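# Move the box beside the blue foam block into the door tote

## Task

Find the cardboard box standing beside the blue foam block and place it inside the tote near the door, fully within its rim with nothing overhanging. The remaining boxes must stay on their desks. The robot must not tip over or finish leaning. The box must stay in the tote without the robot holding it there.

## Robot and tools

Robot: TidyBot++, a wheeled base (0.54 m long, 0.50 m wide, 0.38 m tall) on four driven casters, with one seven-joint arm and a two-finger gripper. The shoulder sits 0.12 m ahead of the base centre at 0.68 m height. Cameras: base_camera (fixed on the base, looking forward and down) and wrist_camera (on the hand, looking along it).

Frames: the base frame has its origin on the floor below the base centre, x forward, y left, z up. hand_pose is reported in this frame and marks the point between the finger pads; its z axis runs out along the fingers, its y axis is the closing direction. The odometry frame is the base frame as it stood when the scene began. base_odometry heading is positive to the left, range -3.142 to 3.142; it counts wheel turns only, so slip and drift (a few cm and degrees over many moves) show up as false travel. base_tilt is in degrees, forward and right positive.

execute_actions: argument actions is a list holding zero or one action. An empty list only reports state and pictures. An action may contain base, joints, or both, plus optional speeds; parts start together. base holds exactly one relative offset from where the base currently is: translate_m (metres, forward positive), strafe_m (metres, left positive) or rotate_rad (radians, counter-clockwise from above positive). Ranges: translate_m and strafe_m -2 to 2, rotate_rad -6.3 to 6.3. joints is a single object keyed by joint name, each value an absolute target, not an offset: joint_1_rad (any angle; positive turns the arm clockwise from above, opposite to rotate_rad), joint_2_rad shoulder -2.249 to 2.249, joint_3_rad any angle, joint_4_rad elbow -2.579 to 2.579, joint_5_rad any angle, joint_6_rad wrist -2.099 to 2.099, joint_7_rad any angle (hand down: positive is counter-clockwise from above; at 1.57 fingers open left-right), gripper_pos 0 (open, about 85 mm gap) to 1 (closed). Unbounded joints take the short way; for large turns send steps under half a revolution. speeds caps top speed for that action only: translate_m and strafe_m 0.05 to 0.5 m/s, rotate_rad 0.1 to 1.57 rad/s (defaults are the maxima). Base moves needing over 8.667 s are refused; no action runs past 15 s. Unknown keys or out-of-range numbers reject the whole call. cameras picks which images return (base_camera, wrist_camera, all; [] for none).

wait(seconds 0 to 10) issues no command and returns state and images. zoom_image(camera, region [x0,y0,x1,y1] in pixels, at most 504x504) magnifies the latest image. read_manual only gives licence text. finished_scene(scene) closes the scene for good and reports success; call it only once the box rests in the tote on its own.

Arm geometry: upper arm 0.42 m, forearm 0.31 m, hand 0.31 m to the hand point. With joint_1_rad 0, joint_3_rad 3.14, joint_5_rad 0 (near the start pose) the arm moves in the base's x-z plane. Angles from vertical, forward positive: upper arm = joint_2_rad; forearm = joint_2_rad - joint_4_rad; hand = that minus joint_6_rad. Forward reach from the shoulder is the sum of length*sin(angle), height is the sum of length*cos(angle). A downward hand reaches at most about 0.94 m above the floor, only near the base. The arm begins folded, hand down, poking up to 0.08 m ahead of the base, elbow up to 1.15 m high. Closed fingertips stick about 20 mm beyond the hand point; the gripper squeezes roughly 96 to 120 N per finger.

Reading results: base_status and joint_status per motion: done, off_target (stopped short and may still push), contact_stop or time_out (target dropped, holds in place), not_followed (self-collision check withheld arm targets; a cause line follows and the targets may be retried later). Gripper at 1 showing done means empty; off_target means it is holding something. A blocked base can still say done after stopping short. motor_effort gives percent of max per motor, peak in brackets, with biases and noise. Motor temperatures list one value per arm joint. Warnings: ARM HIT, MOTOR HOT (60 °C), OVER-TEMPERATURE FAULT (75 °C, arm sinks), torque faults (joints 1-4 limit 104.5 N m, warn 56.7; joints 5-7 limit 51.3, warn 29.4) that freeze the arm 10 s while the base continues.

Accuracy: friction leaves joints slightly off even when reported done, so the hand may miss by 1-2 cm or more when extended. Improve by sending each joint its previous command plus (wanted minus measured). A carried load makes the arm sag; never resend the measured angle while holding. Trust camera views over hand_pose. A joint you omit may keep pushing toward an old target.

Camera calibration (K, distortion, T_world_to_cam in the base frame) is supplied for both cameras but has small per-scene errors, larger for the wrist camera.

Avoid: driving while the arm is caught on something about 0.8 m high or above (tipping risk), shoving sideways with a raised hand, hitting the base or desks, dropping or slamming the box, knocking other boxes off desks, and holding a load long enough to overheat motors. Loose objects may occasionally get bumped by outside pushes. The robot keeps the last command while the reply is being composed.

Each tool is called as name(argument=value, ...), one argument or row to a line, values as JSON.

## Session

execute_actions(
  actions=[],
)

Scene clock: 0.00 s.
Motor temperatures (°C, as the motors report them): [32 30 25 28 35 33 34]
base_odometry: x=+0.000 y=+0.000 heading=+0.000 (m, m, rad; odometry frame)
base_tilt: forward=+0.1 right=-0.3 (deg)
base_status: not commanded
joint_positions: joint_1_rad=+0.023 joint_2_rad=-0.312 joint_3_rad=+3.126 joint_4_rad=-2.537 joint_5_rad=-0.003 joint_6_rad=-0.825 joint_7_rad=+1.533 gripper_pos=+0.000
joint_status: not commanded
motor_effort: joint_1_rad=+0 joint_2_rad=-3 joint_3_rad=-1 joint_4_rad=+16 joint_5_rad=-1 joint_6_rad=+1 joint_7_rad=-1 (%)
hand_pose: x=+0.2676 y=+0.0002 z=+0.5809 quat_wxyz=(+0.001, +0.999, -0.024, +0.046) (m; base frame)
pictures: base_camera, wrist_camera
Images, in order (width x height): base_camera 644x364, wrist_camera 644x476.

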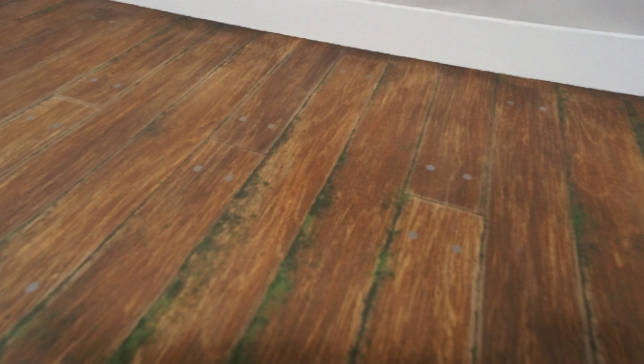

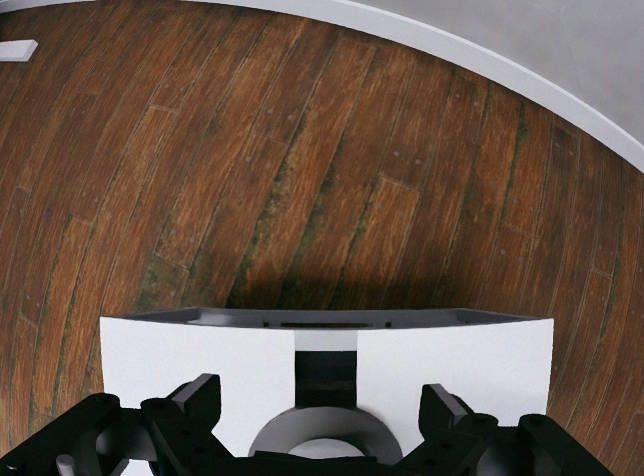

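execute_actions(
  actions=[
    {"joints":{"joint_2_rad":-0.6,"joint_4_rad":-1.6,"joint_6_rad":-0.95},"base":{"rotate_rad":1.3}},
  ],
)

execute_actions(
  actions=[
    {"base":{"rotate_rad":1.6}},
  ],
)

execute_actions(
  actions=[
    {"base":{"rotate_rad":1.6}},
  ],
)

Scene clock: 2.90 s.
Motor temperatures (°C, as the motors report them): [32 30 25 28 35 33 34]
base_odometry: x=+0.000 y=+0.000 heading=+1.298 (m, m, rad; odometry frame)
base_tilt: forward=+0.1 right=-0.2 (deg)
base_status: done
joint_positions: joint_1_rad=+0.023 joint_2_rad=-0.584 joint_3_rad=+3.126 joint_4_rad=-1.607 joint_5_rad=-0.003 joint_6_rad=-0.917 joint_7_rad=+1.533 gripper_pos=+0.000
joint_status: all done
motor_effort: joint_1_rad=+0(1) joint_2_rad=+1(7) joint_3_rad=+0(0) joint_4_rad=+22(22) joint_5_rad=-1(1) joint_6_rad=+8(7) joint_7_rad=-1(1) (%)
hand_pose: x=+0.4458 y=+0.0020 z=+1.0840 quat_wxyz=(-0.006, +0.825, -0.018, +0.565) (m; base frame)
pictures: base_camera, wrist_camera
camera_calibration (this result's frames):
wrist_camera: T_world_to_cam=[[0.0062713, -0.999972, 0.00414262, -0.00665268], [-0.323148, -0.00594701, -0.94633, 1.23441], [0.946328, 0.00459604, -0.323176, 0.0561726], [0, 0, 0, 1]] pos_world=[0.345781, 0.000430378, 1.18634]
Images, in order (width x height): base_camera 644x364, wrist_camera 644x476.

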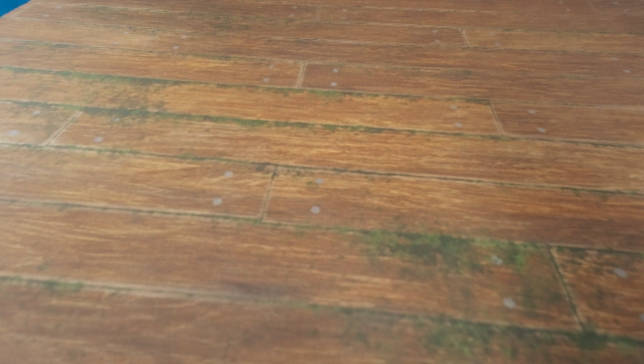

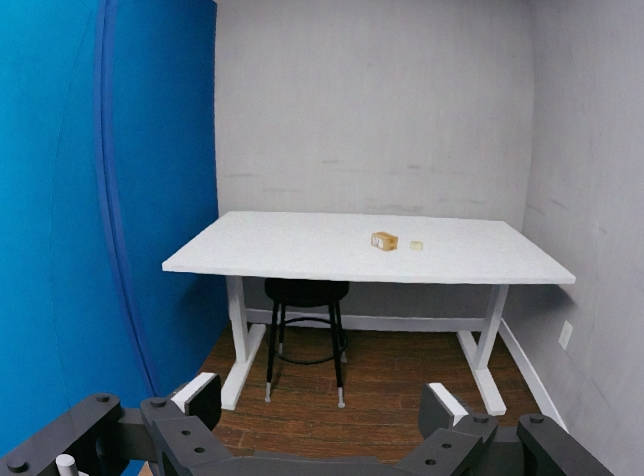

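Scene clock: 5.20 s.
Motor temperatures (°C, as the motors report them): [32 30 25 28 35 33 34]
base_odometry: x=+0.000 y=+0.000 heading=+2.897 (m, m, rad; odometry frame)
base_tilt: forward=+0.1 right=-0.2 (deg)
base_status: done
joint_positions: joint_1_rad=+0.023 joint_2_rad=-0.584 joint_3_rad=+3.126 joint_4_rad=-1.607 joint_5_rad=-0.003 joint_6_rad=-0.917 joint_7_rad=+1.533 gripper_pos=+0.000
joint_status: not commanded
motor_effort: joint_1_rad=+0(1) joint_2_rad=+1(1) joint_3_rad=+0(0) joint_4_rad=+22(23) joint_5_rad=-1(2) joint_6_rad=+8(8) joint_7_rad=-1(0) (%)
hand_pose: x=+0.4458 y=+0.0020 z=+1.0840 quat_wxyz=(-0.006, +0.825, -0.018, +0.565) (m; base frame)
pictures: base_camera, wrist_camera
camera_calibration (this result's frames):
wrist_camera: T_world_to_cam=[[0.00627125, -0.999972, 0.00414202, -0.00665192], [-0.323205, -0.0059467, -0.94631, 1.2344], [0.946308, 0.00459583, -0.323233, 0.0562432], [0, 0, 0, 1]] pos_world=[0.345781, 0.000430368, 1.18633]
Images, in order (width x height): base_camera 644x364, wrist_camera 644x476.

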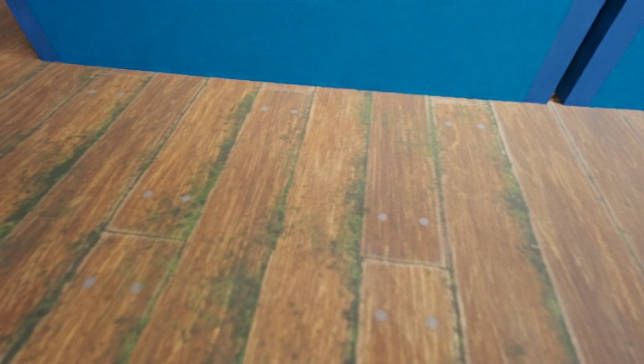

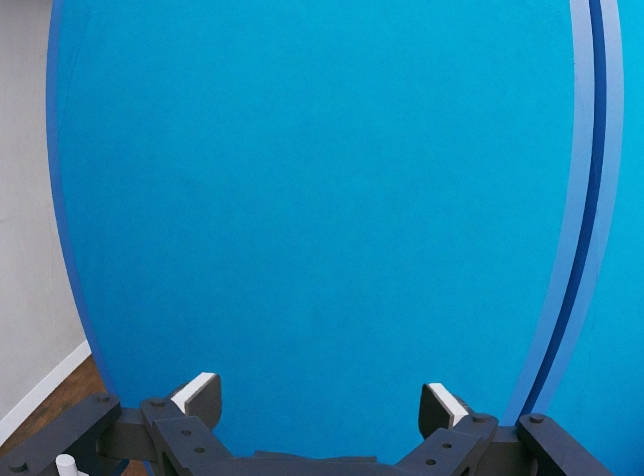

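Scene clock: 7.50 s.
Motor temperatures (°C, as the motors report them): [32 30 25 28 35 33 34]
base_odometry: x=+0.000 y=+0.000 heading=-1.788 (m, m, rad; odometry frame)
base_tilt: forward=+0.1 right=-0.2 (deg)
base_status: done
joint_positions: joint_1_rad=+0.023 joint_2_rad=-0.584 joint_3_rad=+3.126 joint_4_rad=-1.607 joint_5_rad=-0.003 joint_6_rad=-0.917 joint_7_rad=+1.533 gripper_pos=+0.000
joint_status: not commanded
motor_effort: joint_1_rad=+0(1) joint_2_rad=+1(1) joint_3_rad=+0(1) joint_4_rad=+22(22) joint_5_rad=-2(2) joint_6_rad=+8(8) joint_7_rad=-1(0) (%)
hand_pose: x=+0.4458 y=+0.0020 z=+1.0840 quat_wxyz=(-0.006, +0.825, -0.018, +0.565) (m; base frame)
pictures: base_camera, wrist_camera
camera_calibration (this result's frames):
wrist_camera: T_world_to_cam=[[0.0062708, -0.999972, 0.00414046, -0.00665002], [-0.323286, -0.00594547, -0.946283, 1.23437], [0.94628, 0.00459539, -0.323314, 0.056345], [0, 0, 0, 1]] pos_world=[0.34578, 0.000430182, 1.18631]
Images, in order (width x height): base_camera 644x364, wrist_camera 644x476.

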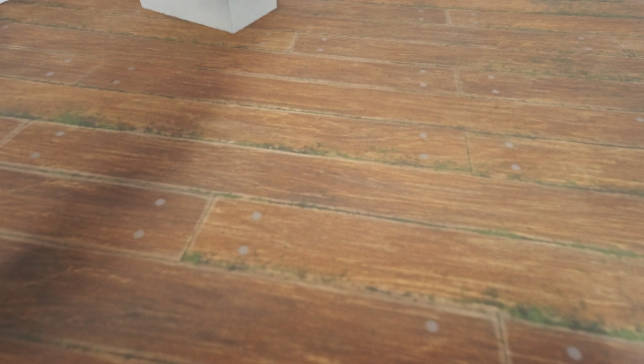

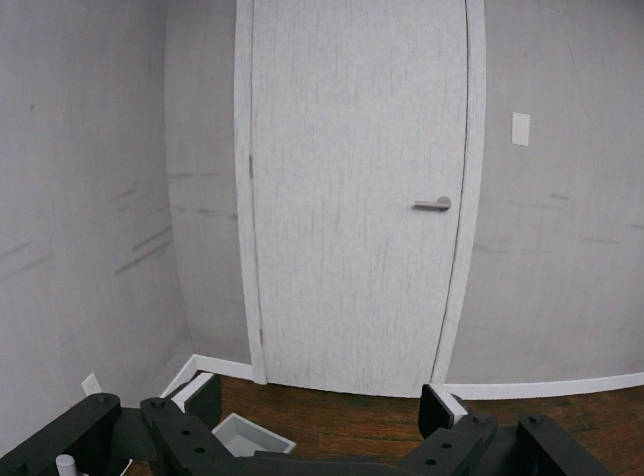

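execute_actions(
  actions=[
    {"base":{"rotate_rad":-1.69}},
  ],
  cameras=[],
)

execute_actions(
  actions=[
    {"base":{"translate_m":0.2}},
  ],
  cameras=[],
)

execute_actions(
  actions=[
    {"base":{"strafe_m":1.05}},
  ],
)

Scene clock: 12.03 s.
Motor temperatures (°C, as the motors report them): [32 30 25 28 35 33 34]
base_odometry: x=+0.000 y=+0.000 heading=+2.807 (m, m, rad; odometry frame)
base_tilt: forward=+0.1 right=-0.2 (deg)
base_status: done
joint_positions: joint_1_rad=+0.023 joint_2_rad=-0.584 joint_3_rad=+3.126 joint_4_rad=-1.607 joint_5_rad=-0.003 joint_6_rad=-0.917 joint_7_rad=+1.533 gripper_pos=+0.000
joint_status: not commanded
motor_effort: joint_1_rad=+0(1) joint_2_rad=+1(1) joint_3_rad=-1(1) joint_4_rad=+22(22) joint_5_rad=-2(2) joint_6_rad=+8(8) joint_7_rad=+0(1) (%)
hand_pose: x=+0.4458 y=+0.0021 z=+1.0839 quat_wxyz=(-0.006, +0.825, -0.018, +0.565) (m; base frame)
pictures: none
No camera images: the call's "cameras" was empty. Leave "cameras" out to get every camera's image.

Scene clock: 13.67 s.
Motor temperatures (°C, as the motors report them): [32 30 25 28 35 33 34]
base_odometry: x=-0.189 y=+0.066 heading=+2.806 (m, m, rad; odometry frame)
base_tilt: forward=+0.1 right=-0.2 (deg)
base_status: done
joint_positions: joint_1_rad=+0.023 joint_2_rad=-0.589 joint_3_rad=+3.126 joint_4_rad=-1.606 joint_5_rad=-0.003 joint_6_rad=-0.921 joint_7_rad=+1.533 gripper_pos=+0.000
joint_status: not commanded
motor_effort: joint_1_rad=+0(0) joint_2_rad=+0(5) joint_3_rad=+0(0) joint_4_rad=+22(24) joint_5_rad=-2(1) joint_6_rad=+8(8) joint_7_rad=-1(1) (%)
hand_pose: x=+0.4431 y=+0.0021 z=+1.0851 quat_wxyz=(-0.006, +0.824, -0.018, +0.566) (m; base frame)
pictures: none
No camera images: the call's "cameras" was empty. Leave "cameras" out to get every camera's image.

Scene clock: 17.13 s.
Motor temperatures (°C, as the motors report them): [32 30 25 28 35 33 34]
base_odometry: x=-0.536 y=-0.925 heading=+2.805 (m, m, rad; odometry frame)
base_tilt: forward=+0.1 right=-0.2 (deg)
base_status: done
joint_positions: joint_1_rad=+0.023 joint_2_rad=-0.589 joint_3_rad=+3.126 joint_4_rad=-1.606 joint_5_rad=-0.003 joint_6_rad=-0.921 joint_7_rad=+1.533 gripper_pos=+0.000
joint_status: not commanded
motor_effort: joint_1_rad=+0(1) joint_2_rad=+1(2) joint_3_rad=+0(1) joint_4_rad=+22(22) joint_5_rad=-1(2) joint_6_rad=+8(8) joint_7_rad=-1(1) (%)
hand_pose: x=+0.4430 y=+0.0021 z=+1.0850 quat_wxyz=(-0.006, +0.824, -0.018, +0.566) (m; base frame)
pictures: base_camera, wrist_camera
camera_calibration (this result's frames):
wrist_camera: T_world_to_cam=[[0.00636238, -0.999971, 0.00425205, -0.00670577], [-0.321376, -0.0060713, -0.946932, 1.23429], [0.94693, 0.00465824, -0.321405, 0.0569845], [0, 0, 0, 1]] pos_world=[0.342755, 0.000522738, 1.18714]
Images, in order (width x height): base_camera 644x364, wrist_camera 644x476.

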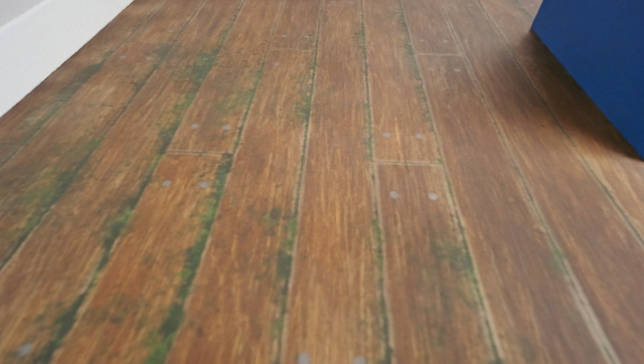

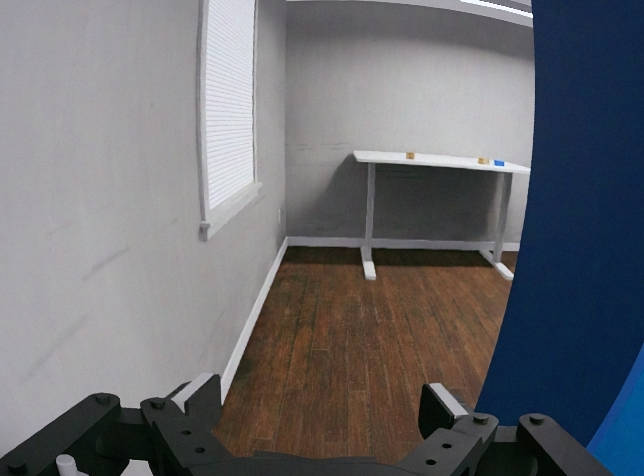

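execute_actions(
  actions=[
    {"base":{"translate_m":1.8}},
  ],
)

Scene clock: 22.33 s.
Motor temperatures (°C, as the motors report them): [32 30 25 28 35 33 34]
base_odometry: x=-2.236 y=-0.333 heading=+2.806 (m, m, rad; odometry frame)
base_tilt: forward=+0.1 right=-0.3 (deg)
base_status: done
joint_positions: joint_1_rad=+0.023 joint_2_rad=-0.593 joint_3_rad=+3.126 joint_4_rad=-1.605 joint_5_rad=-0.003 joint_6_rad=-0.923 joint_7_rad=+1.533 gripper_pos=+0.000
joint_status: not commanded
motor_effort: joint_1_rad=+0(0) joint_2_rad=+1(5) joint_3_rad=+0(1) joint_4_rad=+22(23) joint_5_rad=-1(2) joint_6_rad=+8(8) joint_7_rad=-1(1) (%)
hand_pose: x=+0.4412 y=+0.0022 z=+1.0862 quat_wxyz=(-0.006, +0.823, -0.018, +0.567) (m; base frame)
pictures: base_camera, wrist_camera
camera_calibration (this result's frames):
wrist_camera: T_world_to_cam=[[0.00634644, -0.99997, 0.00434692, -0.00675851], [-0.31876, -0.00614326, -0.947815, 1.23465], [0.947814, 0.00462963, -0.31879, 0.0557872], [0, 0, 0, 1]] pos_world=[0.340723, 0.000568164, 1.18803]
Images, in order (width x height): base_camera 644x364, wrist_camera 644x476.

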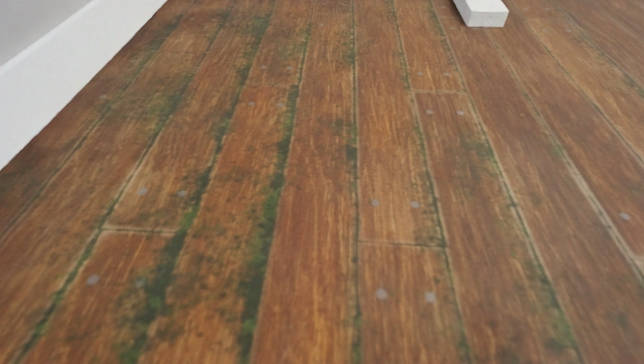

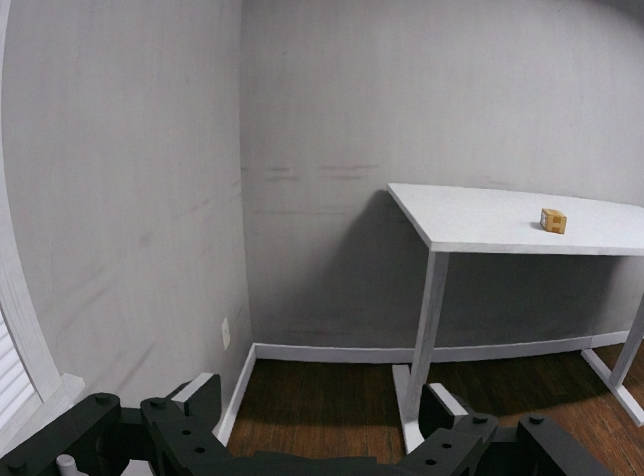

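execute_actions(
  actions=[
    {"base":{"rotate_rad":-0.6}},
  ],
)

Scene clock: 24.23 s.
Motor temperatures (°C, as the motors report them): [32 30 25 28 35 33 34]
base_odometry: x=-2.236 y=-0.333 heading=+2.208 (m, m, rad; odometry frame)
base_tilt: forward=+0.1 right=-0.2 (deg)
base_status: done
joint_positions: joint_1_rad=+0.023 joint_2_rad=-0.593 joint_3_rad=+3.126 joint_4_rad=-1.605 joint_5_rad=-0.003 joint_6_rad=-0.923 joint_7_rad=+1.533 gripper_pos=+0.000
joint_status: not commanded
motor_effort: joint_1_rad=+0(1) joint_2_rad=+1(1) joint_3_rad=-1(2) joint_4_rad=+23(22) joint_5_rad=+0(1) joint_6_rad=+8(8) joint_7_rad=-1(1) (%)
hand_pose: x=+0.4412 y=+0.0022 z=+1.0861 quat_wxyz=(-0.006, +0.823, -0.018, +0.567) (m; base frame)
pictures: base_camera, wrist_camera
camera_calibration (this result's frames):
wrist_camera: T_world_to_cam=[[0.00634638, -0.99997, 0.00434553, -0.00675674], [-0.318839, -0.0061423, -0.947789, 1.23463], [0.947788, 0.0046295, -0.318869, 0.0558903], [0, 0, 0, 1]] pos_world=[0.340719, 0.000568184, 1.18802]
Images, in order (width x height): base_camera 644x364, wrist_camera 644x476.

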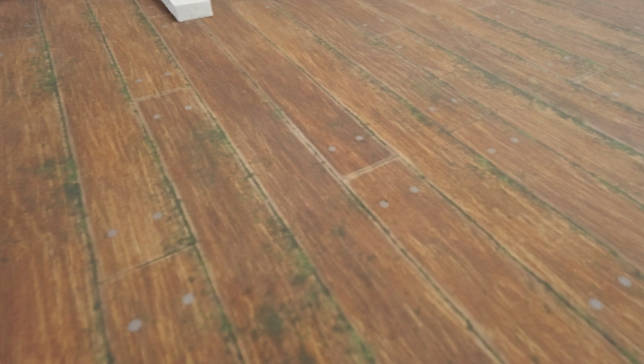

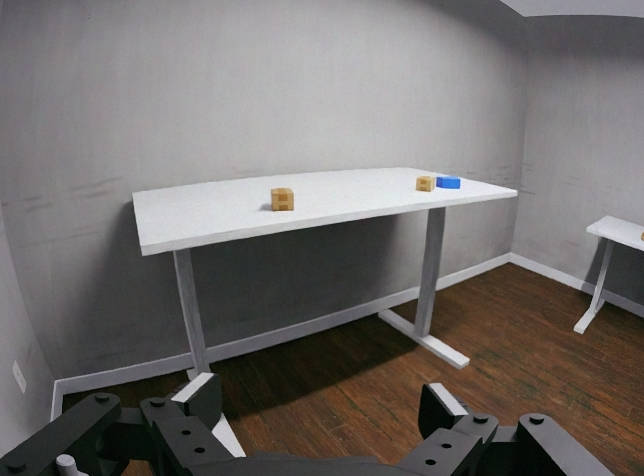

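execute_actions(
  actions=[
    {"base":{"rotate_rad":0.56}},
  ],
  cameras=[],
)

execute_actions(
  actions=[
    {"base":{"strafe_m":-1.4}},
  ],
)

Scene clock: 26.23 s.
Motor temperatures (°C, as the motors report them): [32 30 25 28 35 33 34]
base_odometry: x=-2.236 y=-0.333 heading=+2.765 (m, m, rad; odometry frame)
base_tilt: forward=+0.1 right=-0.2 (deg)
base_status: done
joint_positions: joint_1_rad=+0.023 joint_2_rad=-0.593 joint_3_rad=+3.126 joint_4_rad=-1.605 joint_5_rad=-0.003 joint_6_rad=-0.923 joint_7_rad=+1.533 gripper_pos=+0.000
joint_status: not commanded
motor_effort: joint_1_rad=+0(1) joint_2_rad=+1(3) joint_3_rad=-1(1) joint_4_rad=+22(23) joint_5_rad=-1(1) joint_6_rad=+8(7) joint_7_rad=-1(1) (%)
hand_pose: x=+0.4412 y=+0.0022 z=+1.0861 quat_wxyz=(-0.006, +0.823, -0.018, +0.567) (m; base frame)
pictures: none
No camera images: the call's "cameras" was empty. Leave "cameras" out to get every camera's image.

Scene clock: 30.30 s.
Motor temperatures (°C, as the motors report them): [32 30 25 28 35 33 34]
base_odometry: x=-1.724 y=+0.970 heading=+2.766 (m, m, rad; odometry frame)
base_tilt: forward=+0.1 right=-0.2 (deg)
base_status: done
joint_positions: joint_1_rad=+0.023 joint_2_rad=-0.593 joint_3_rad=+3.126 joint_4_rad=-1.605 joint_5_rad=-0.003 joint_6_rad=-0.923 joint_7_rad=+1.533 gripper_pos=+0.000
joint_status: not commanded
motor_effort: joint_1_rad=+1(1) joint_2_rad=+1(2) joint_3_rad=+0(3) joint_4_rad=+22(23) joint_5_rad=-1(0) joint_6_rad=+8(8) joint_7_rad=-1(1) (%)
hand_pose: x=+0.4412 y=+0.0022 z=+1.0861 quat_wxyz=(-0.006, +0.823, -0.018, +0.567) (m; base frame)
pictures: base_camera, wrist_camera
camera_calibration (this result's frames):
wrist_camera: T_world_to_cam=[[0.00637656, -0.99997, 0.00438468, -0.00678708], [-0.31884, -0.00618904, -0.947788, 1.23463], [0.947787, 0.00464561, -0.31887, 0.0558916], [0, 0, 0, 1]] pos_world=[0.340719, 0.00059463, 1.18802]
Images, in order (width x height): base_camera 644x364, wrist_camera 644x476.

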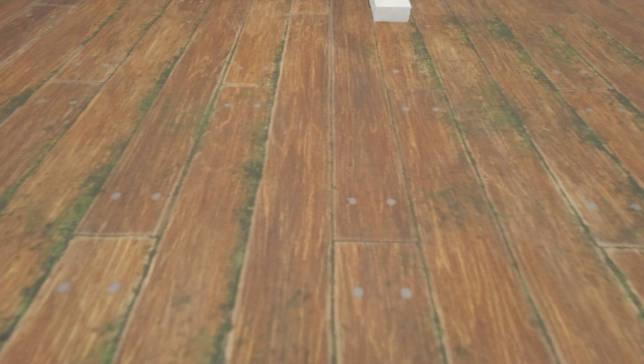

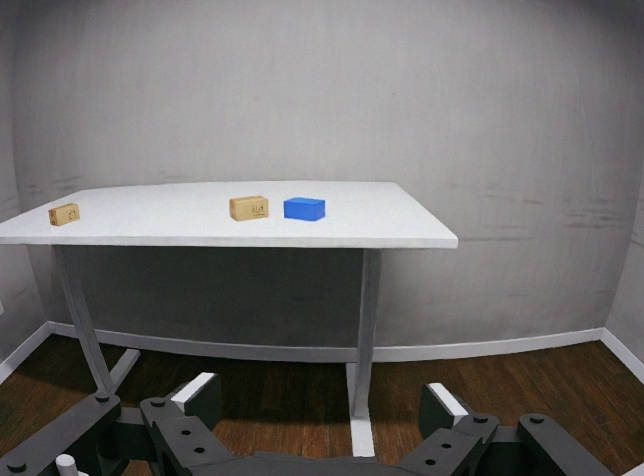

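zoom_image(
  camera="wrist_camera",
  region=[200, 170, 360, 260],
)

Region (200, 170, 360, 260) of wrist_camera's 644x476 image, scaled by 3.150; it fills the top 284 rows of this view, and the rest is white.

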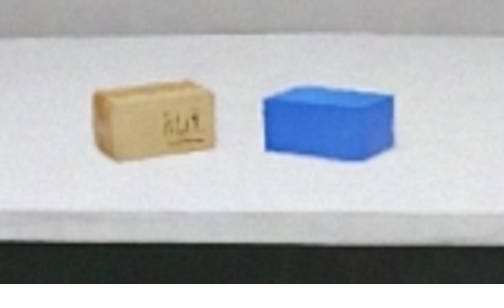

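execute_actions(
  actions=[
    {"base":{"strafe_m":0.3},"joints":{"joint_2_rad":0.0,"joint_4_rad":-0.5,"joint_6_rad":-1.9}},
  ],
  cameras=[],
)

execute_actions(
  actions=[
    {"base":{"translate_m":0.65}},
  ],
)

Scene clock: 34.97 s.
Motor temperatures (°C, as the motors report them): [32 30 25 28 35 33 34]
base_odometry: x=-1.834 y=+0.691 heading=+2.766 (m, m, rad; odometry frame)
base_tilt: forward=+0.1 right=-0.2 (deg)
base_status: done
joint_positions: joint_1_rad=+0.023 joint_2_rad=-0.020 joint_3_rad=+3.126 joint_4_rad=-0.513 joint_5_rad=-0.003 joint_6_rad=-1.868 joint_7_rad=+1.533 gripper_pos=+0.000
joint_status: all done
motor_effort: joint_1_rad=+0(1) joint_2_rad=-11(12) joint_3_rad=+0(2) joint_4_rad=+14(24) joint_5_rad=-1(0) joint_6_rad=+5(8) joint_7_rad=-1(0) (%)
hand_pose: x=+0.4780 y=-0.0004 z=+1.1584 quat_wxyz=(-0.007, +0.924, -0.020, +0.381) (m; base frame)
pictures: none
No camera images: the call's "cameras" was empty. Leave "cameras" out to get every camera's image.

Scene clock: 37.63 s.
Motor temperatures (°C, as the motors report them): [32 30 25 28 35 33 34]
base_odometry: x=-2.439 y=+0.929 heading=+2.766 (m, m, rad; odometry frame)
base_tilt: forward=+0.2 right=-0.2 (deg)
base_status: done
joint_positions: joint_1_rad=+0.023 joint_2_rad=-0.006 joint_3_rad=+3.126 joint_4_rad=-0.509 joint_5_rad=-0.003 joint_6_rad=-1.870 joint_7_rad=+1.533 gripper_pos=+0.000
joint_status: not commanded
motor_effort: joint_1_rad=+0(1) joint_2_rad=-13(15) joint_3_rad=-1(2) joint_4_rad=+14(16) joint_5_rad=+0(2) joint_6_rad=+6(6) joint_7_rad=+0(1) (%)
hand_pose: x=+0.4844 y=-0.0005 z=+1.1542 quat_wxyz=(-0.007, +0.927, -0.020, +0.375) (m; base frame)
pictures: base_camera, wrist_camera
camera_calibration (this result's frames):
wrist_camera: T_world_to_cam=[[0.00776036, -0.999926, -0.00937833, 0.00513992], [-0.690095, 0.00143198, -0.723717, 1.23414], [0.723677, 0.0120882, -0.690033, 0.573629], [0, 0, 0, 1]] pos_world=[0.436515, -0.0035619, 1.28904]
Images, in order (width x height): base_camera 644x364, wrist_camera 644x476.

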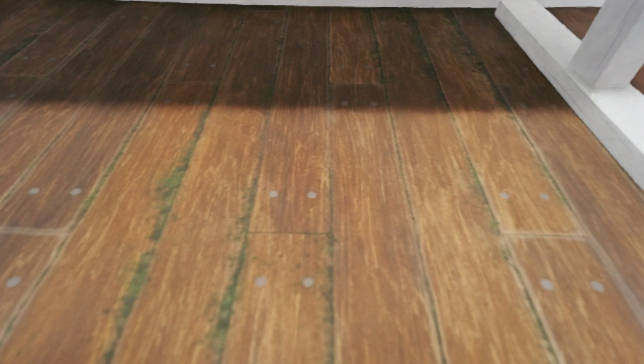

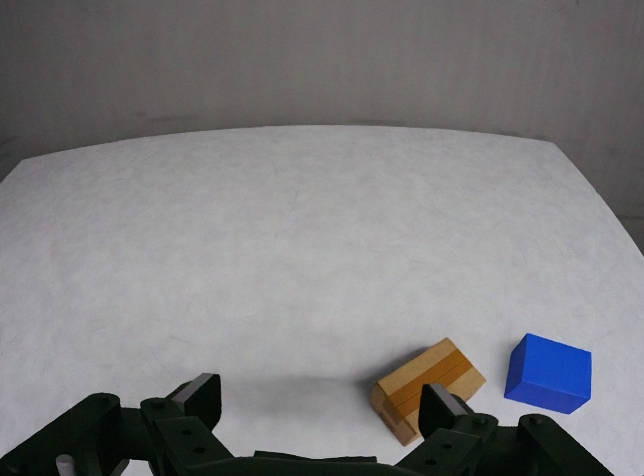

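execute_actions(
  actions=[
    {"base":{"strafe_m":0.32},"joints":{"joint_1_rad":0.95}},
  ],
  cameras=[],
)

execute_actions(
  actions=[
    {"base":{"translate_m":0.13},"joints":{"joint_2_rad":0.114,"joint_4_rad":-0.73,"joint_6_rad":-1.66}},
  ],
)

Scene clock: 41.70 s.
Motor temperatures (°C, as the motors report them): [32 30 25 28 35 33 34]
base_odometry: x=-2.557 y=+0.632 heading=+2.766 (m, m, rad; odometry frame)
base_tilt: forward=+0.1 right=-0.2 (deg)
base_status: done
joint_positions: joint_1_rad=+0.941 joint_2_rad=-0.006 joint_3_rad=+3.126 joint_4_rad=-0.509 joint_5_rad=-0.003 joint_6_rad=-1.870 joint_7_rad=+1.533 gripper_pos=+0.000
joint_status: all done
motor_effort: joint_1_rad=+0(2) joint_2_rad=-13(14) joint_3_rad=-1(2) joint_4_rad=+14(15) joint_5_rad=-1(2) joint_6_rad=+5(6) joint_7_rad=+0(1) (%)
hand_pose: x=+0.3404 y=-0.2907 z=+1.1542 quat_wxyz=(+0.160, +0.822, -0.429, +0.339) (m; base frame)
pictures: none
No camera images: the call's "cameras" was empty. Leave "cameras" out to get every camera's image.

Scene clock: 43.27 s.
Motor temperatures (°C, as the motors report them): [32 30 25 28 35 33 34]
base_odometry: x=-2.678 y=+0.679 heading=+2.766 (m, m, rad; odometry frame)
base_tilt: forward=+0.1 right=-0.2 (deg)
base_status: done
joint_positions: joint_1_rad=+0.943 joint_2_rad=+0.122 joint_3_rad=+3.126 joint_4_rad=-0.731 joint_5_rad=-0.003 joint_6_rad=-1.688 joint_7_rad=+1.533 gripper_pos=+0.000
joint_status: all done
motor_effort: joint_1_rad=+0(2) joint_2_rad=-20(27) joint_3_rad=+0(3) joint_4_rad=+18(21) joint_5_rad=-2(3) joint_6_rad=+4(6) joint_7_rad=-1(1) (%)
hand_pose: x=+0.3981 y=-0.3704 z=+1.0497 quat_wxyz=(+0.126, +0.846, -0.444, +0.268) (m; base frame)
pictures: base_camera, wrist_camera
camera_calibration (this result's frames):
wrist_camera: T_world_to_cam=[[-0.792564, -0.609627, -0.014032, 0.103074], [-0.481608, 0.639912, -0.598803, 1.12182], [0.374026, -0.467832, -0.800773, 0.646184], [0, 0, 0, 1]] pos_world=[0.380283, -0.352726, 1.19065]
Images, in order (width x height): base_camera 644x364, wrist_camera 644x476.

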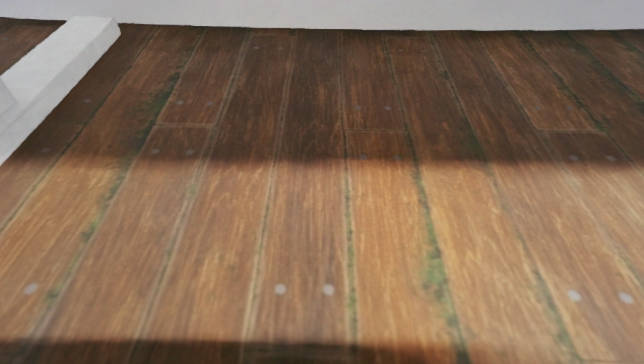

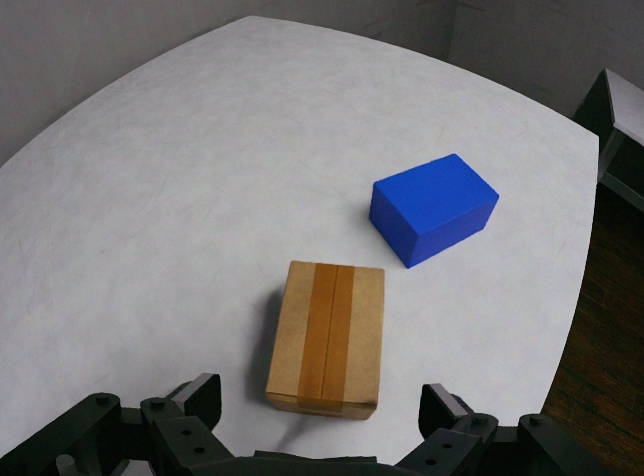

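execute_actions(
  actions=[
    {"joints":{"joint_1_rad":0.97,"joint_2_rad":0.12,"joint_4_rad":-0.96,"joint_6_rad":-1.39,"joint_7_rad":1.46}},
  ],
  cameras=["wrist_camera"],
)

Scene clock: 45.27 s.
Motor temperatures (°C, as the motors report them): [32 30 25 28 35 33 34]
base_odometry: x=-2.678 y=+0.679 heading=+2.766 (m, m, rad; odometry frame)
base_tilt: forward=+0.1 right=-0.2 (deg)
base_status: not commanded
joint_positions: joint_1_rad=+0.958 joint_2_rad=+0.122 joint_3_rad=+3.126 joint_4_rad=-0.951 joint_5_rad=-0.003 joint_6_rad=-1.421 joint_7_rad=+1.484 gripper_pos=+0.000
joint_status: all done
motor_effort: joint_1_rad=+0(1) joint_2_rad=-22(25) joint_3_rad=-2(1) joint_4_rad=+21(21) joint_5_rad=-1(2) joint_6_rad=+5(5) joint_7_rad=-1(0) (%)
hand_pose: x=+0.4228 y=-0.4158 z=+1.0013 quat_wxyz=(+0.130, +0.825, -0.467, +0.290) (m; base frame)
pictures: wrist_camera
camera_calibration (this result's frames):
wrist_camera: T_world_to_cam=[[-0.823069, -0.566327, -0.0428022, 0.153989], [-0.415633, 0.651988, -0.634162, 1.14627], [0.387049, -0.504169, -0.772015, 0.527481], [0, 0, 0, 1]] pos_world=[0.399008, -0.394203, 1.14073]
Images, in order (width x height): wrist_camera 644x476.

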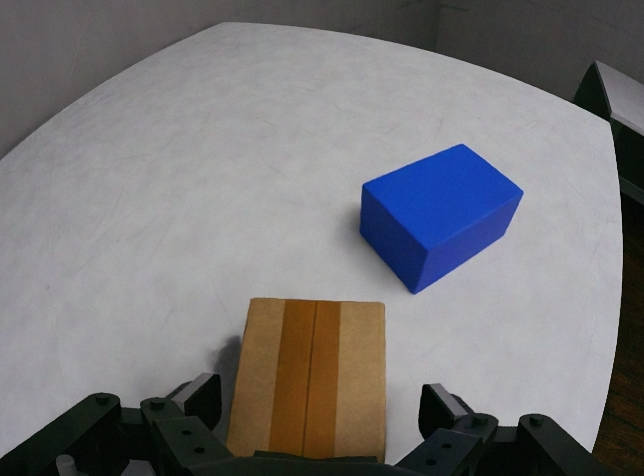

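execute_actions(
  actions=[
    {"joints":{"joint_1_rad":0.93,"joint_4_rad":-1.03,"joint_6_rad":-1.32}},
  ],
  cameras=["wrist_camera"],
)

execute_actions(
  actions=[
    {"joints":{"gripper_pos":1}},
  ],
  cameras=["wrist_camera"],
)

Scene clock: 46.63 s.
Motor temperatures (°C, as the motors report them): [32 30 25 28 35 33 34]
base_odometry: x=-2.678 y=+0.679 heading=+2.766 (m, m, rad; odometry frame)
base_tilt: forward=+0.1 right=-0.2 (deg)
base_status: not commanded
joint_positions: joint_1_rad=+0.936 joint_2_rad=+0.122 joint_3_rad=+3.126 joint_4_rad=-1.021 joint_5_rad=-0.003 joint_6_rad=-1.349 joint_7_rad=+1.484 gripper_pos=+0.000
joint_status: all done
motor_effort: joint_1_rad=+0(0) joint_2_rad=-22(25) joint_3_rad=-1(2) joint_4_rad=+20(23) joint_5_rad=-2(1) joint_6_rad=+5(5) joint_7_rad=-1(1) (%)
hand_pose: x=+0.4380 y=-0.4173 z=+0.9821 quat_wxyz=(+0.127, +0.830, -0.458, +0.293) (m; base frame)
pictures: wrist_camera
camera_calibration (this result's frames):
wrist_camera: T_world_to_cam=[[-0.810652, -0.583952, -0.0429453, 0.152153], [-0.428524, 0.641666, -0.636107, 1.14472], [0.399012, -0.497258, -0.770405, 0.502081], [0, 0, 0, 1]] pos_world=[0.413548, -0.396016, 1.12151]
Images, in order (width x height): wrist_camera 644x476.

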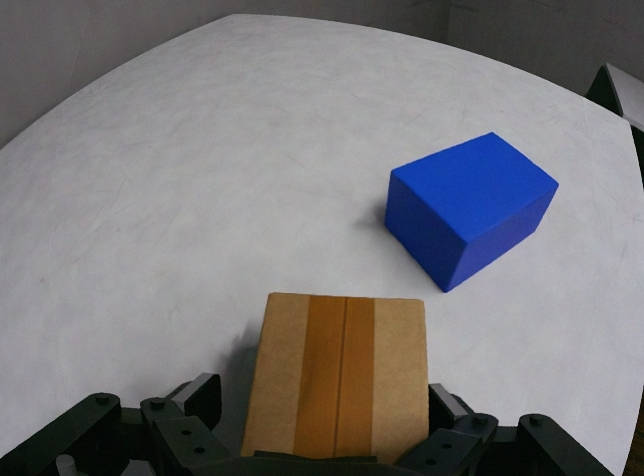

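Scene clock: 47.73 s.
Motor temperatures (°C, as the motors report them): [32 30 25 28 35 33 34]
base_odometry: x=-2.678 y=+0.679 heading=+2.766 (m, m, rad; odometry frame)
base_tilt: forward=+0.1 right=-0.2 (deg)
base_status: not commanded
joint_positions: joint_1_rad=+0.936 joint_2_rad=+0.115 joint_3_rad=+3.126 joint_4_rad=-1.021 joint_5_rad=-0.003 joint_6_rad=-1.340 joint_7_rad=+1.484 gripper_pos=+0.342
joint_status: gripper_pos off_target (ended at +0.342, target +1.000)
motor_effort: joint_1_rad=+0(1) joint_2_rad=-21(24) joint_3_rad=-1(3) joint_4_rad=+20(22) joint_5_rad=-2(3) joint_6_rad=+5(6) joint_7_rad=-1(1) (%)
hand_pose: x=+0.4383 y=-0.4174 z=+0.9873 quat_wxyz=(+0.131, +0.828, -0.456, +0.300) (m; base frame)
pictures: wrist_camera
camera_calibration (this result's frames):
wrist_camera: T_world_to_cam=[[-0.810142, -0.584636, -0.0432584, 0.152328], [-0.422581, 0.633535, -0.648119, 1.15407], [0.406319, -0.506788, -0.760309, 0.4888], [0, 0, 0, 1]] pos_world=[0.412487, -0.394369, 1.1262]
Images, in order (width x height): wrist_camera 644x476.

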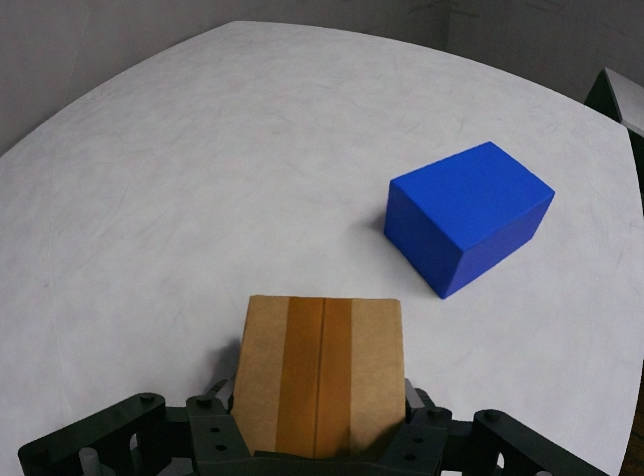

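execute_actions(
  actions=[
    {"joints":{"joint_2_rad":0.0,"joint_4_rad":-0.75,"joint_6_rad":-1.6}},
  ],
  cameras=["wrist_camera"],
)

execute_actions(
  actions=[
    {"base":{"translate_m":-0.85},"joints":{"joint_2_rad":-0.2}},
  ],
  cameras=[],
)

execute_actions(
  actions=[
    {"base":{"rotate_rad":3.14},"joints":{"joint_1_rad":0,"joint_2_rad":-0.3,"joint_4_rad":-2.0,"joint_6_rad":-0.6,"joint_7_rad":1.57}},
  ],
  cameras=[],
)

execute_actions(
  actions=[
    {"base":{"strafe_m":-0.8}},
  ],
)

Scene clock: 50.13 s.
Motor temperatures (°C, as the motors report them): [32 30 25 28 35 33 34]
base_odometry: x=-2.678 y=+0.679 heading=+2.766 (m, m, rad; odometry frame)
base_tilt: forward=+0.1 right=-0.2 (deg)
base_status: not commanded
joint_positions: joint_1_rad=+0.936 joint_2_rad=+0.003 joint_3_rad=+3.126 joint_4_rad=-0.757 joint_5_rad=-0.003 joint_6_rad=-1.573 joint_7_rad=+1.484 gripper_pos=+0.342
joint_status: all done
motor_effort: joint_1_rad=+0(0) joint_2_rad=-16(28) joint_3_rad=-1(1) joint_4_rad=+18(23) joint_5_rad=-1(2) joint_6_rad=+7(6) joint_7_rad=-1(1) (%)
hand_pose: x=+0.3887 y=-0.3513 z=+1.1155 quat_wxyz=(+0.158, +0.805, -0.443, +0.360) (m; base frame)
pictures: wrist_camera
camera_calibration (this result's frames):
wrist_camera: T_world_to_cam=[[-0.806159, -0.590041, -0.0442735, 0.154094], [-0.363416, 0.552796, -0.749897, 1.23649], [0.466944, -0.588446, -0.660071, 0.47583], [0, 0, 0, 1]] pos_world=[0.351399, -0.312603, 1.24814]
Images, in order (width x height): wrist_camera 644x476.

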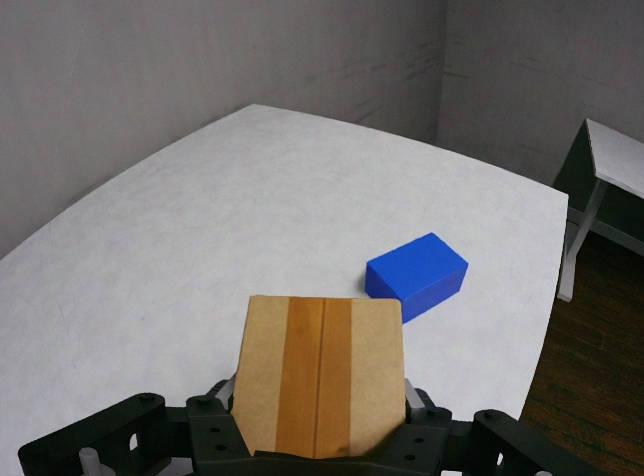

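Scene clock: 53.20 s.
Motor temperatures (°C, as the motors report them): [32 30 25 28 35 33 34]
base_odometry: x=-1.887 y=+0.367 heading=+2.766 (m, m, rad; odometry frame)
base_tilt: forward=+0.1 right=-0.2 (deg)
base_status: done
joint_positions: joint_1_rad=+0.934 joint_2_rad=-0.196 joint_3_rad=+3.127 joint_4_rad=-0.753 joint_5_rad=-0.002 joint_6_rad=-1.575 joint_7_rad=+1.484 gripper_pos=+0.342
joint_status: all done
motor_effort: joint_1_rad=+0(3) joint_2_rad=-6(21) joint_3_rad=-1(3) joint_4_rad=+17(20) joint_5_rad=-2(4) joint_6_rad=+8(8) joint_7_rad=-1(1) (%)
hand_pose: x=+0.3327 y=-0.2744 z=+1.1955 quat_wxyz=(+0.196, +0.768, -0.421, +0.442) (m; base frame)
pictures: none
No camera images: the call's "cameras" was empty. Leave "cameras" out to get every camera's image.

Scene clock: 56.50 s.
Motor temperatures (°C, as the motors report them): [32 30 25 28 35 33 34]
base_odometry: x=-1.887 y=+0.367 heading=-0.379 (m, m, rad; odometry frame)
base_tilt: forward=+0.1 right=-0.2 (deg)
base_status: done
joint_positions: joint_1_rad=+0.003 joint_2_rad=-0.272 joint_3_rad=+3.127 joint_4_rad=-1.992 joint_5_rad=-0.002 joint_6_rad=-0.633 joint_7_rad=+1.545 gripper_pos=+0.342
joint_status: all done
motor_effort: joint_1_rad=+0(2) joint_2_rad=-11(20) joint_3_rad=-1(4) joint_4_rad=+24(24) joint_5_rad=-1(2) joint_6_rad=+7(9) joint_7_rad=-1(1) (%)
hand_pose: x=+0.5374 y=+0.0071 z=+0.8205 quat_wxyz=(-0.006, +0.923, -0.006, +0.384) (m; base frame)
pictures: none
No camera images: the call's "cameras" was empty. Leave "cameras" out to get every camera's image.

Scene clock: 59.47 s.
Motor temperatures (°C, as the motors report them): [32 30 25 28 35 33 34]
base_odometry: x=-2.181 y=-0.377 heading=-0.377 (m, m, rad; odometry frame)
base_tilt: forward=+0.1 right=-0.2 (deg)
base_status: done
joint_positions: joint_1_rad=+0.002 joint_2_rad=-0.272 joint_3_rad=+3.127 joint_4_rad=-1.992 joint_5_rad=-0.002 joint_6_rad=-0.633 joint_7_rad=+1.545 gripper_pos=+0.342
joint_status: not commanded
motor_effort: joint_1_rad=+0(2) joint_2_rad=-11(12) joint_3_rad=-1(1) joint_4_rad=+24(24) joint_5_rad=-1(0) joint_6_rad=+6(6) joint_7_rad=-1(1) (%)
hand_pose: x=+0.5373 y=+0.0075 z=+0.8207 quat_wxyz=(-0.006, +0.923, -0.006, +0.384) (m; base frame)
pictures: base_camera, wrist_camera
camera_calibration (this result's frames):
wrist_camera: T_world_to_cam=[[0.0341188, -0.999413, 0.00297429, -0.0146616], [-0.675524, -0.0252547, -0.736905, 1.03243], [0.736548, 0.0231331, -0.675989, 0.286633], [0, 0, 0, 1]] pos_world=[0.486812, 0.00478996, 0.954607]
Images, in order (width x height): base_camera 644x364, wrist_camera 644x476.

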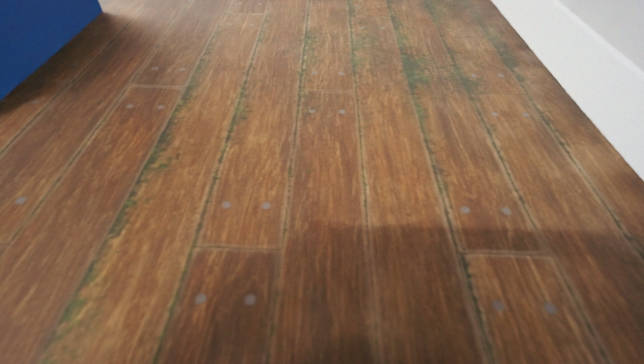

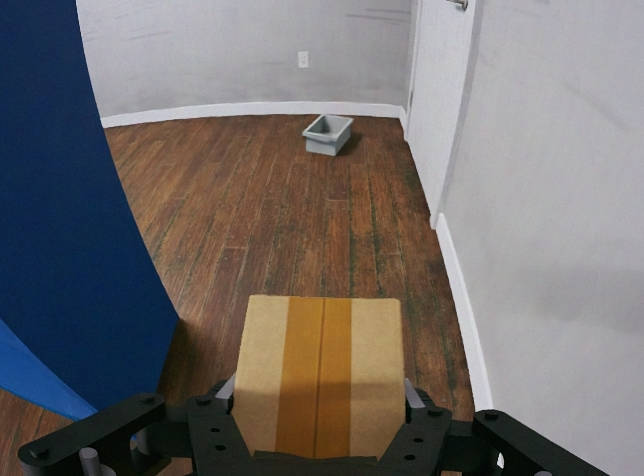

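execute_actions(
  actions=[
    {"base":{"translate_m":1.7},"joints":{"joint_2_rad":0.6,"joint_4_rad":-2.2,"joint_6_rad":0.2}},
  ],
)

Scene clock: 64.80 s.
Motor temperatures (°C, as the motors report them): [32 30 25 28 35 33 34]
base_odometry: x=-0.601 y=-1.005 heading=-0.378 (m, m, rad; odometry frame)
base_tilt: forward=+0.2 right=-0.2 (deg)
base_status: done
joint_positions: joint_1_rad=+0.002 joint_2_rad=+0.589 joint_3_rad=+3.127 joint_4_rad=-2.191 joint_5_rad=-0.002 joint_6_rad=+0.168 joint_7_rad=+1.545 gripper_pos=+0.342
joint_status: all done
motor_effort: joint_1_rad=+0(1) joint_2_rad=-29(31) joint_3_rad=-2(0) joint_4_rad=+10(24) joint_5_rad=-1(1) joint_6_rad=+4(7) joint_7_rad=-1(1) (%)
hand_pose: x=+0.6209 y=+0.0083 z=+0.4692 quat_wxyz=(-0.009, +0.965, -0.009, +0.262) (m; base frame)
pictures: base_camera, wrist_camera
camera_calibration (this result's frames):
wrist_camera: T_world_to_cam=[[0.0301021, -0.999453, -0.0136598, -0.00537616], [-0.841573, -0.0179687, -0.539845, 0.84049], [0.539304, 0.0277462, -0.841654, 0.187525], [0, 0, 0, 1]] pos_world=[0.606362, 0.0045262, 0.611492]
Images, in order (width x height): base_camera 644x364, wrist_camera 644x476.

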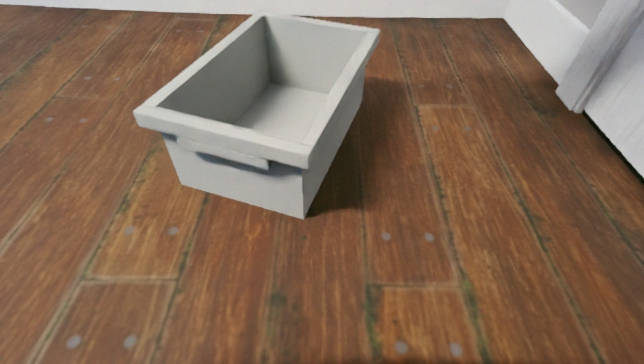

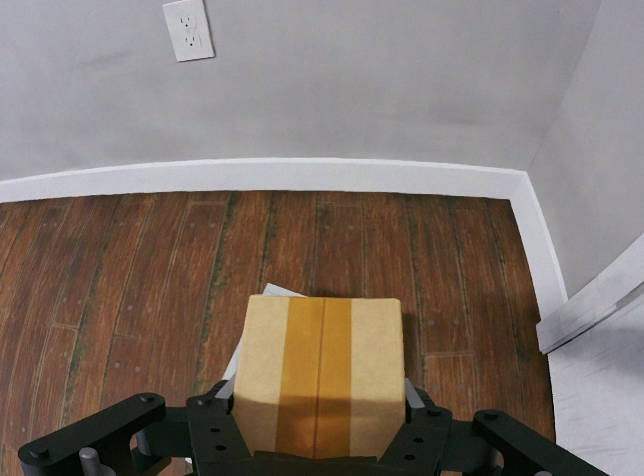

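execute_actions(
  actions=[
    {"base":{"strafe_m":0.195},"joints":{"joint_1_rad":0.26,"joint_2_rad":1.35,"joint_4_rad":-1.82,"joint_6_rad":0.66}},
  ],
)

Scene clock: 68.00 s.
Motor temperatures (°C, as the motors report them): [32 30 25 28 35 33 34]
base_odometry: x=-0.529 y=-0.824 heading=-0.378 (m, m, rad; odometry frame)
base_tilt: forward=+0.1 right=-0.2 (deg)
base_status: done
joint_positions: joint_1_rad=+0.254 joint_2_rad=+1.341 joint_3_rad=+3.127 joint_4_rad=-1.835 joint_5_rad=-0.002 joint_6_rad=+0.624 joint_7_rad=+1.545 gripper_pos=+0.342
joint_status: all done
motor_effort: joint_1_rad=+0(4) joint_2_rad=-39(41) joint_3_rad=-2(3) joint_4_rad=+3(10) joint_5_rad=-3(2) joint_6_rad=+5(5) joint_7_rad=+0(1) (%)
hand_pose: x=+0.6751 y=-0.1344 z=+0.2050 quat_wxyz=(+0.026, +0.947, -0.135, +0.290) (m; base frame)
pictures: base_camera, wrist_camera
camera_calibration (this result's frames):
wrist_camera: T_world_to_cam=[[-0.229184, -0.97322, -0.0178196, 0.0261873], [-0.783717, 0.195354, -0.589597, 0.740695], [0.577288, -0.121161, -0.807501, -0.112721], [0, 0, 0, 1]] pos_world=[0.65157, -0.132869, 0.346156]
Images, in order (width x height): base_camera 644x364, wrist_camera 644x476.

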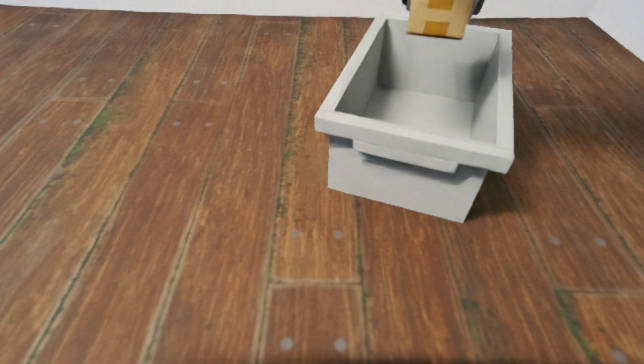

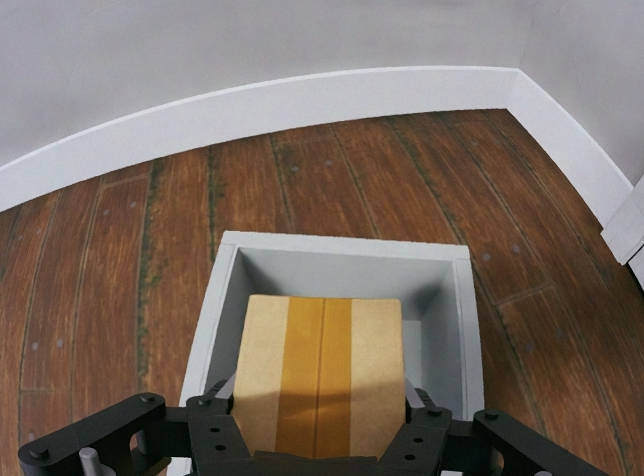

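Well centred. Lowering.

execute_actions(
  actions=[
    {"joints":{"joint_1_rad":0.28,"joint_2_rad":1.7,"joint_4_rad":-1.48,"joint_6_rad":0.68}},
  ],
)

Scene clock: 69.97 s.
Motor temperatures (°C, as the motors report them): [32 30 25 28 35 33 34]
base_odometry: x=-0.529 y=-0.824 heading=-0.378 (m, m, rad; odometry frame)
base_tilt: forward=+0.2 right=-0.2 (deg)
base_status: not commanded
joint_positions: joint_1_rad=+0.268 joint_2_rad=+1.701 joint_3_rad=+3.127 joint_4_rad=-1.495 joint_5_rad=-0.002 joint_6_rad=+0.644 joint_7_rad=+1.545 gripper_pos=+0.342
joint_status: all done
motor_effort: joint_1_rad=+0(0) joint_2_rad=-39(41) joint_3_rad=-2(2) joint_4_rad=+3(3) joint_5_rad=-1(1) joint_6_rad=+5(5) joint_7_rad=-1(1) (%)
hand_pose: x=+0.6741 y=-0.1432 z=+0.0548 quat_wxyz=(+0.029, +0.946, -0.144, +0.289) (m; base frame)
pictures: base_camera, wrist_camera
camera_calibration (this result's frames):
wrist_camera: T_world_to_cam=[[-0.247995, -0.968593, -0.018055, 0.0280743], [-0.78002, 0.210696, -0.589216, 0.652775], [0.574515, -0.132039, -0.807774, -0.234225], [0, 0, 0, 1]] pos_world=[0.650706, -0.141272, 0.195932]
Images, in order (width x height): base_camera 644x364, wrist_camera 644x476.

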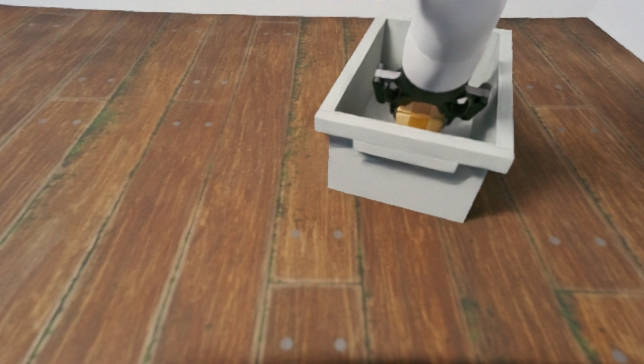

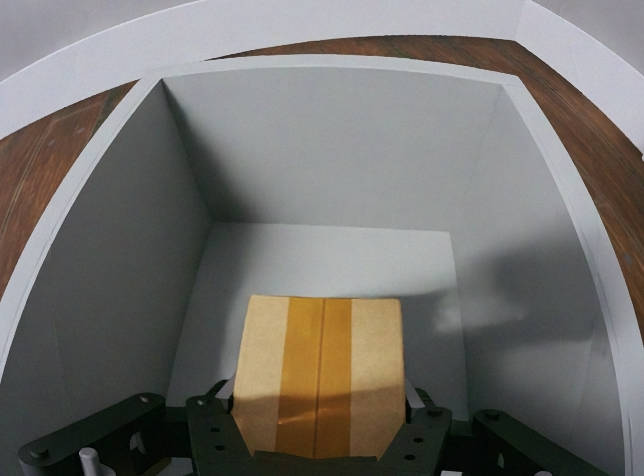

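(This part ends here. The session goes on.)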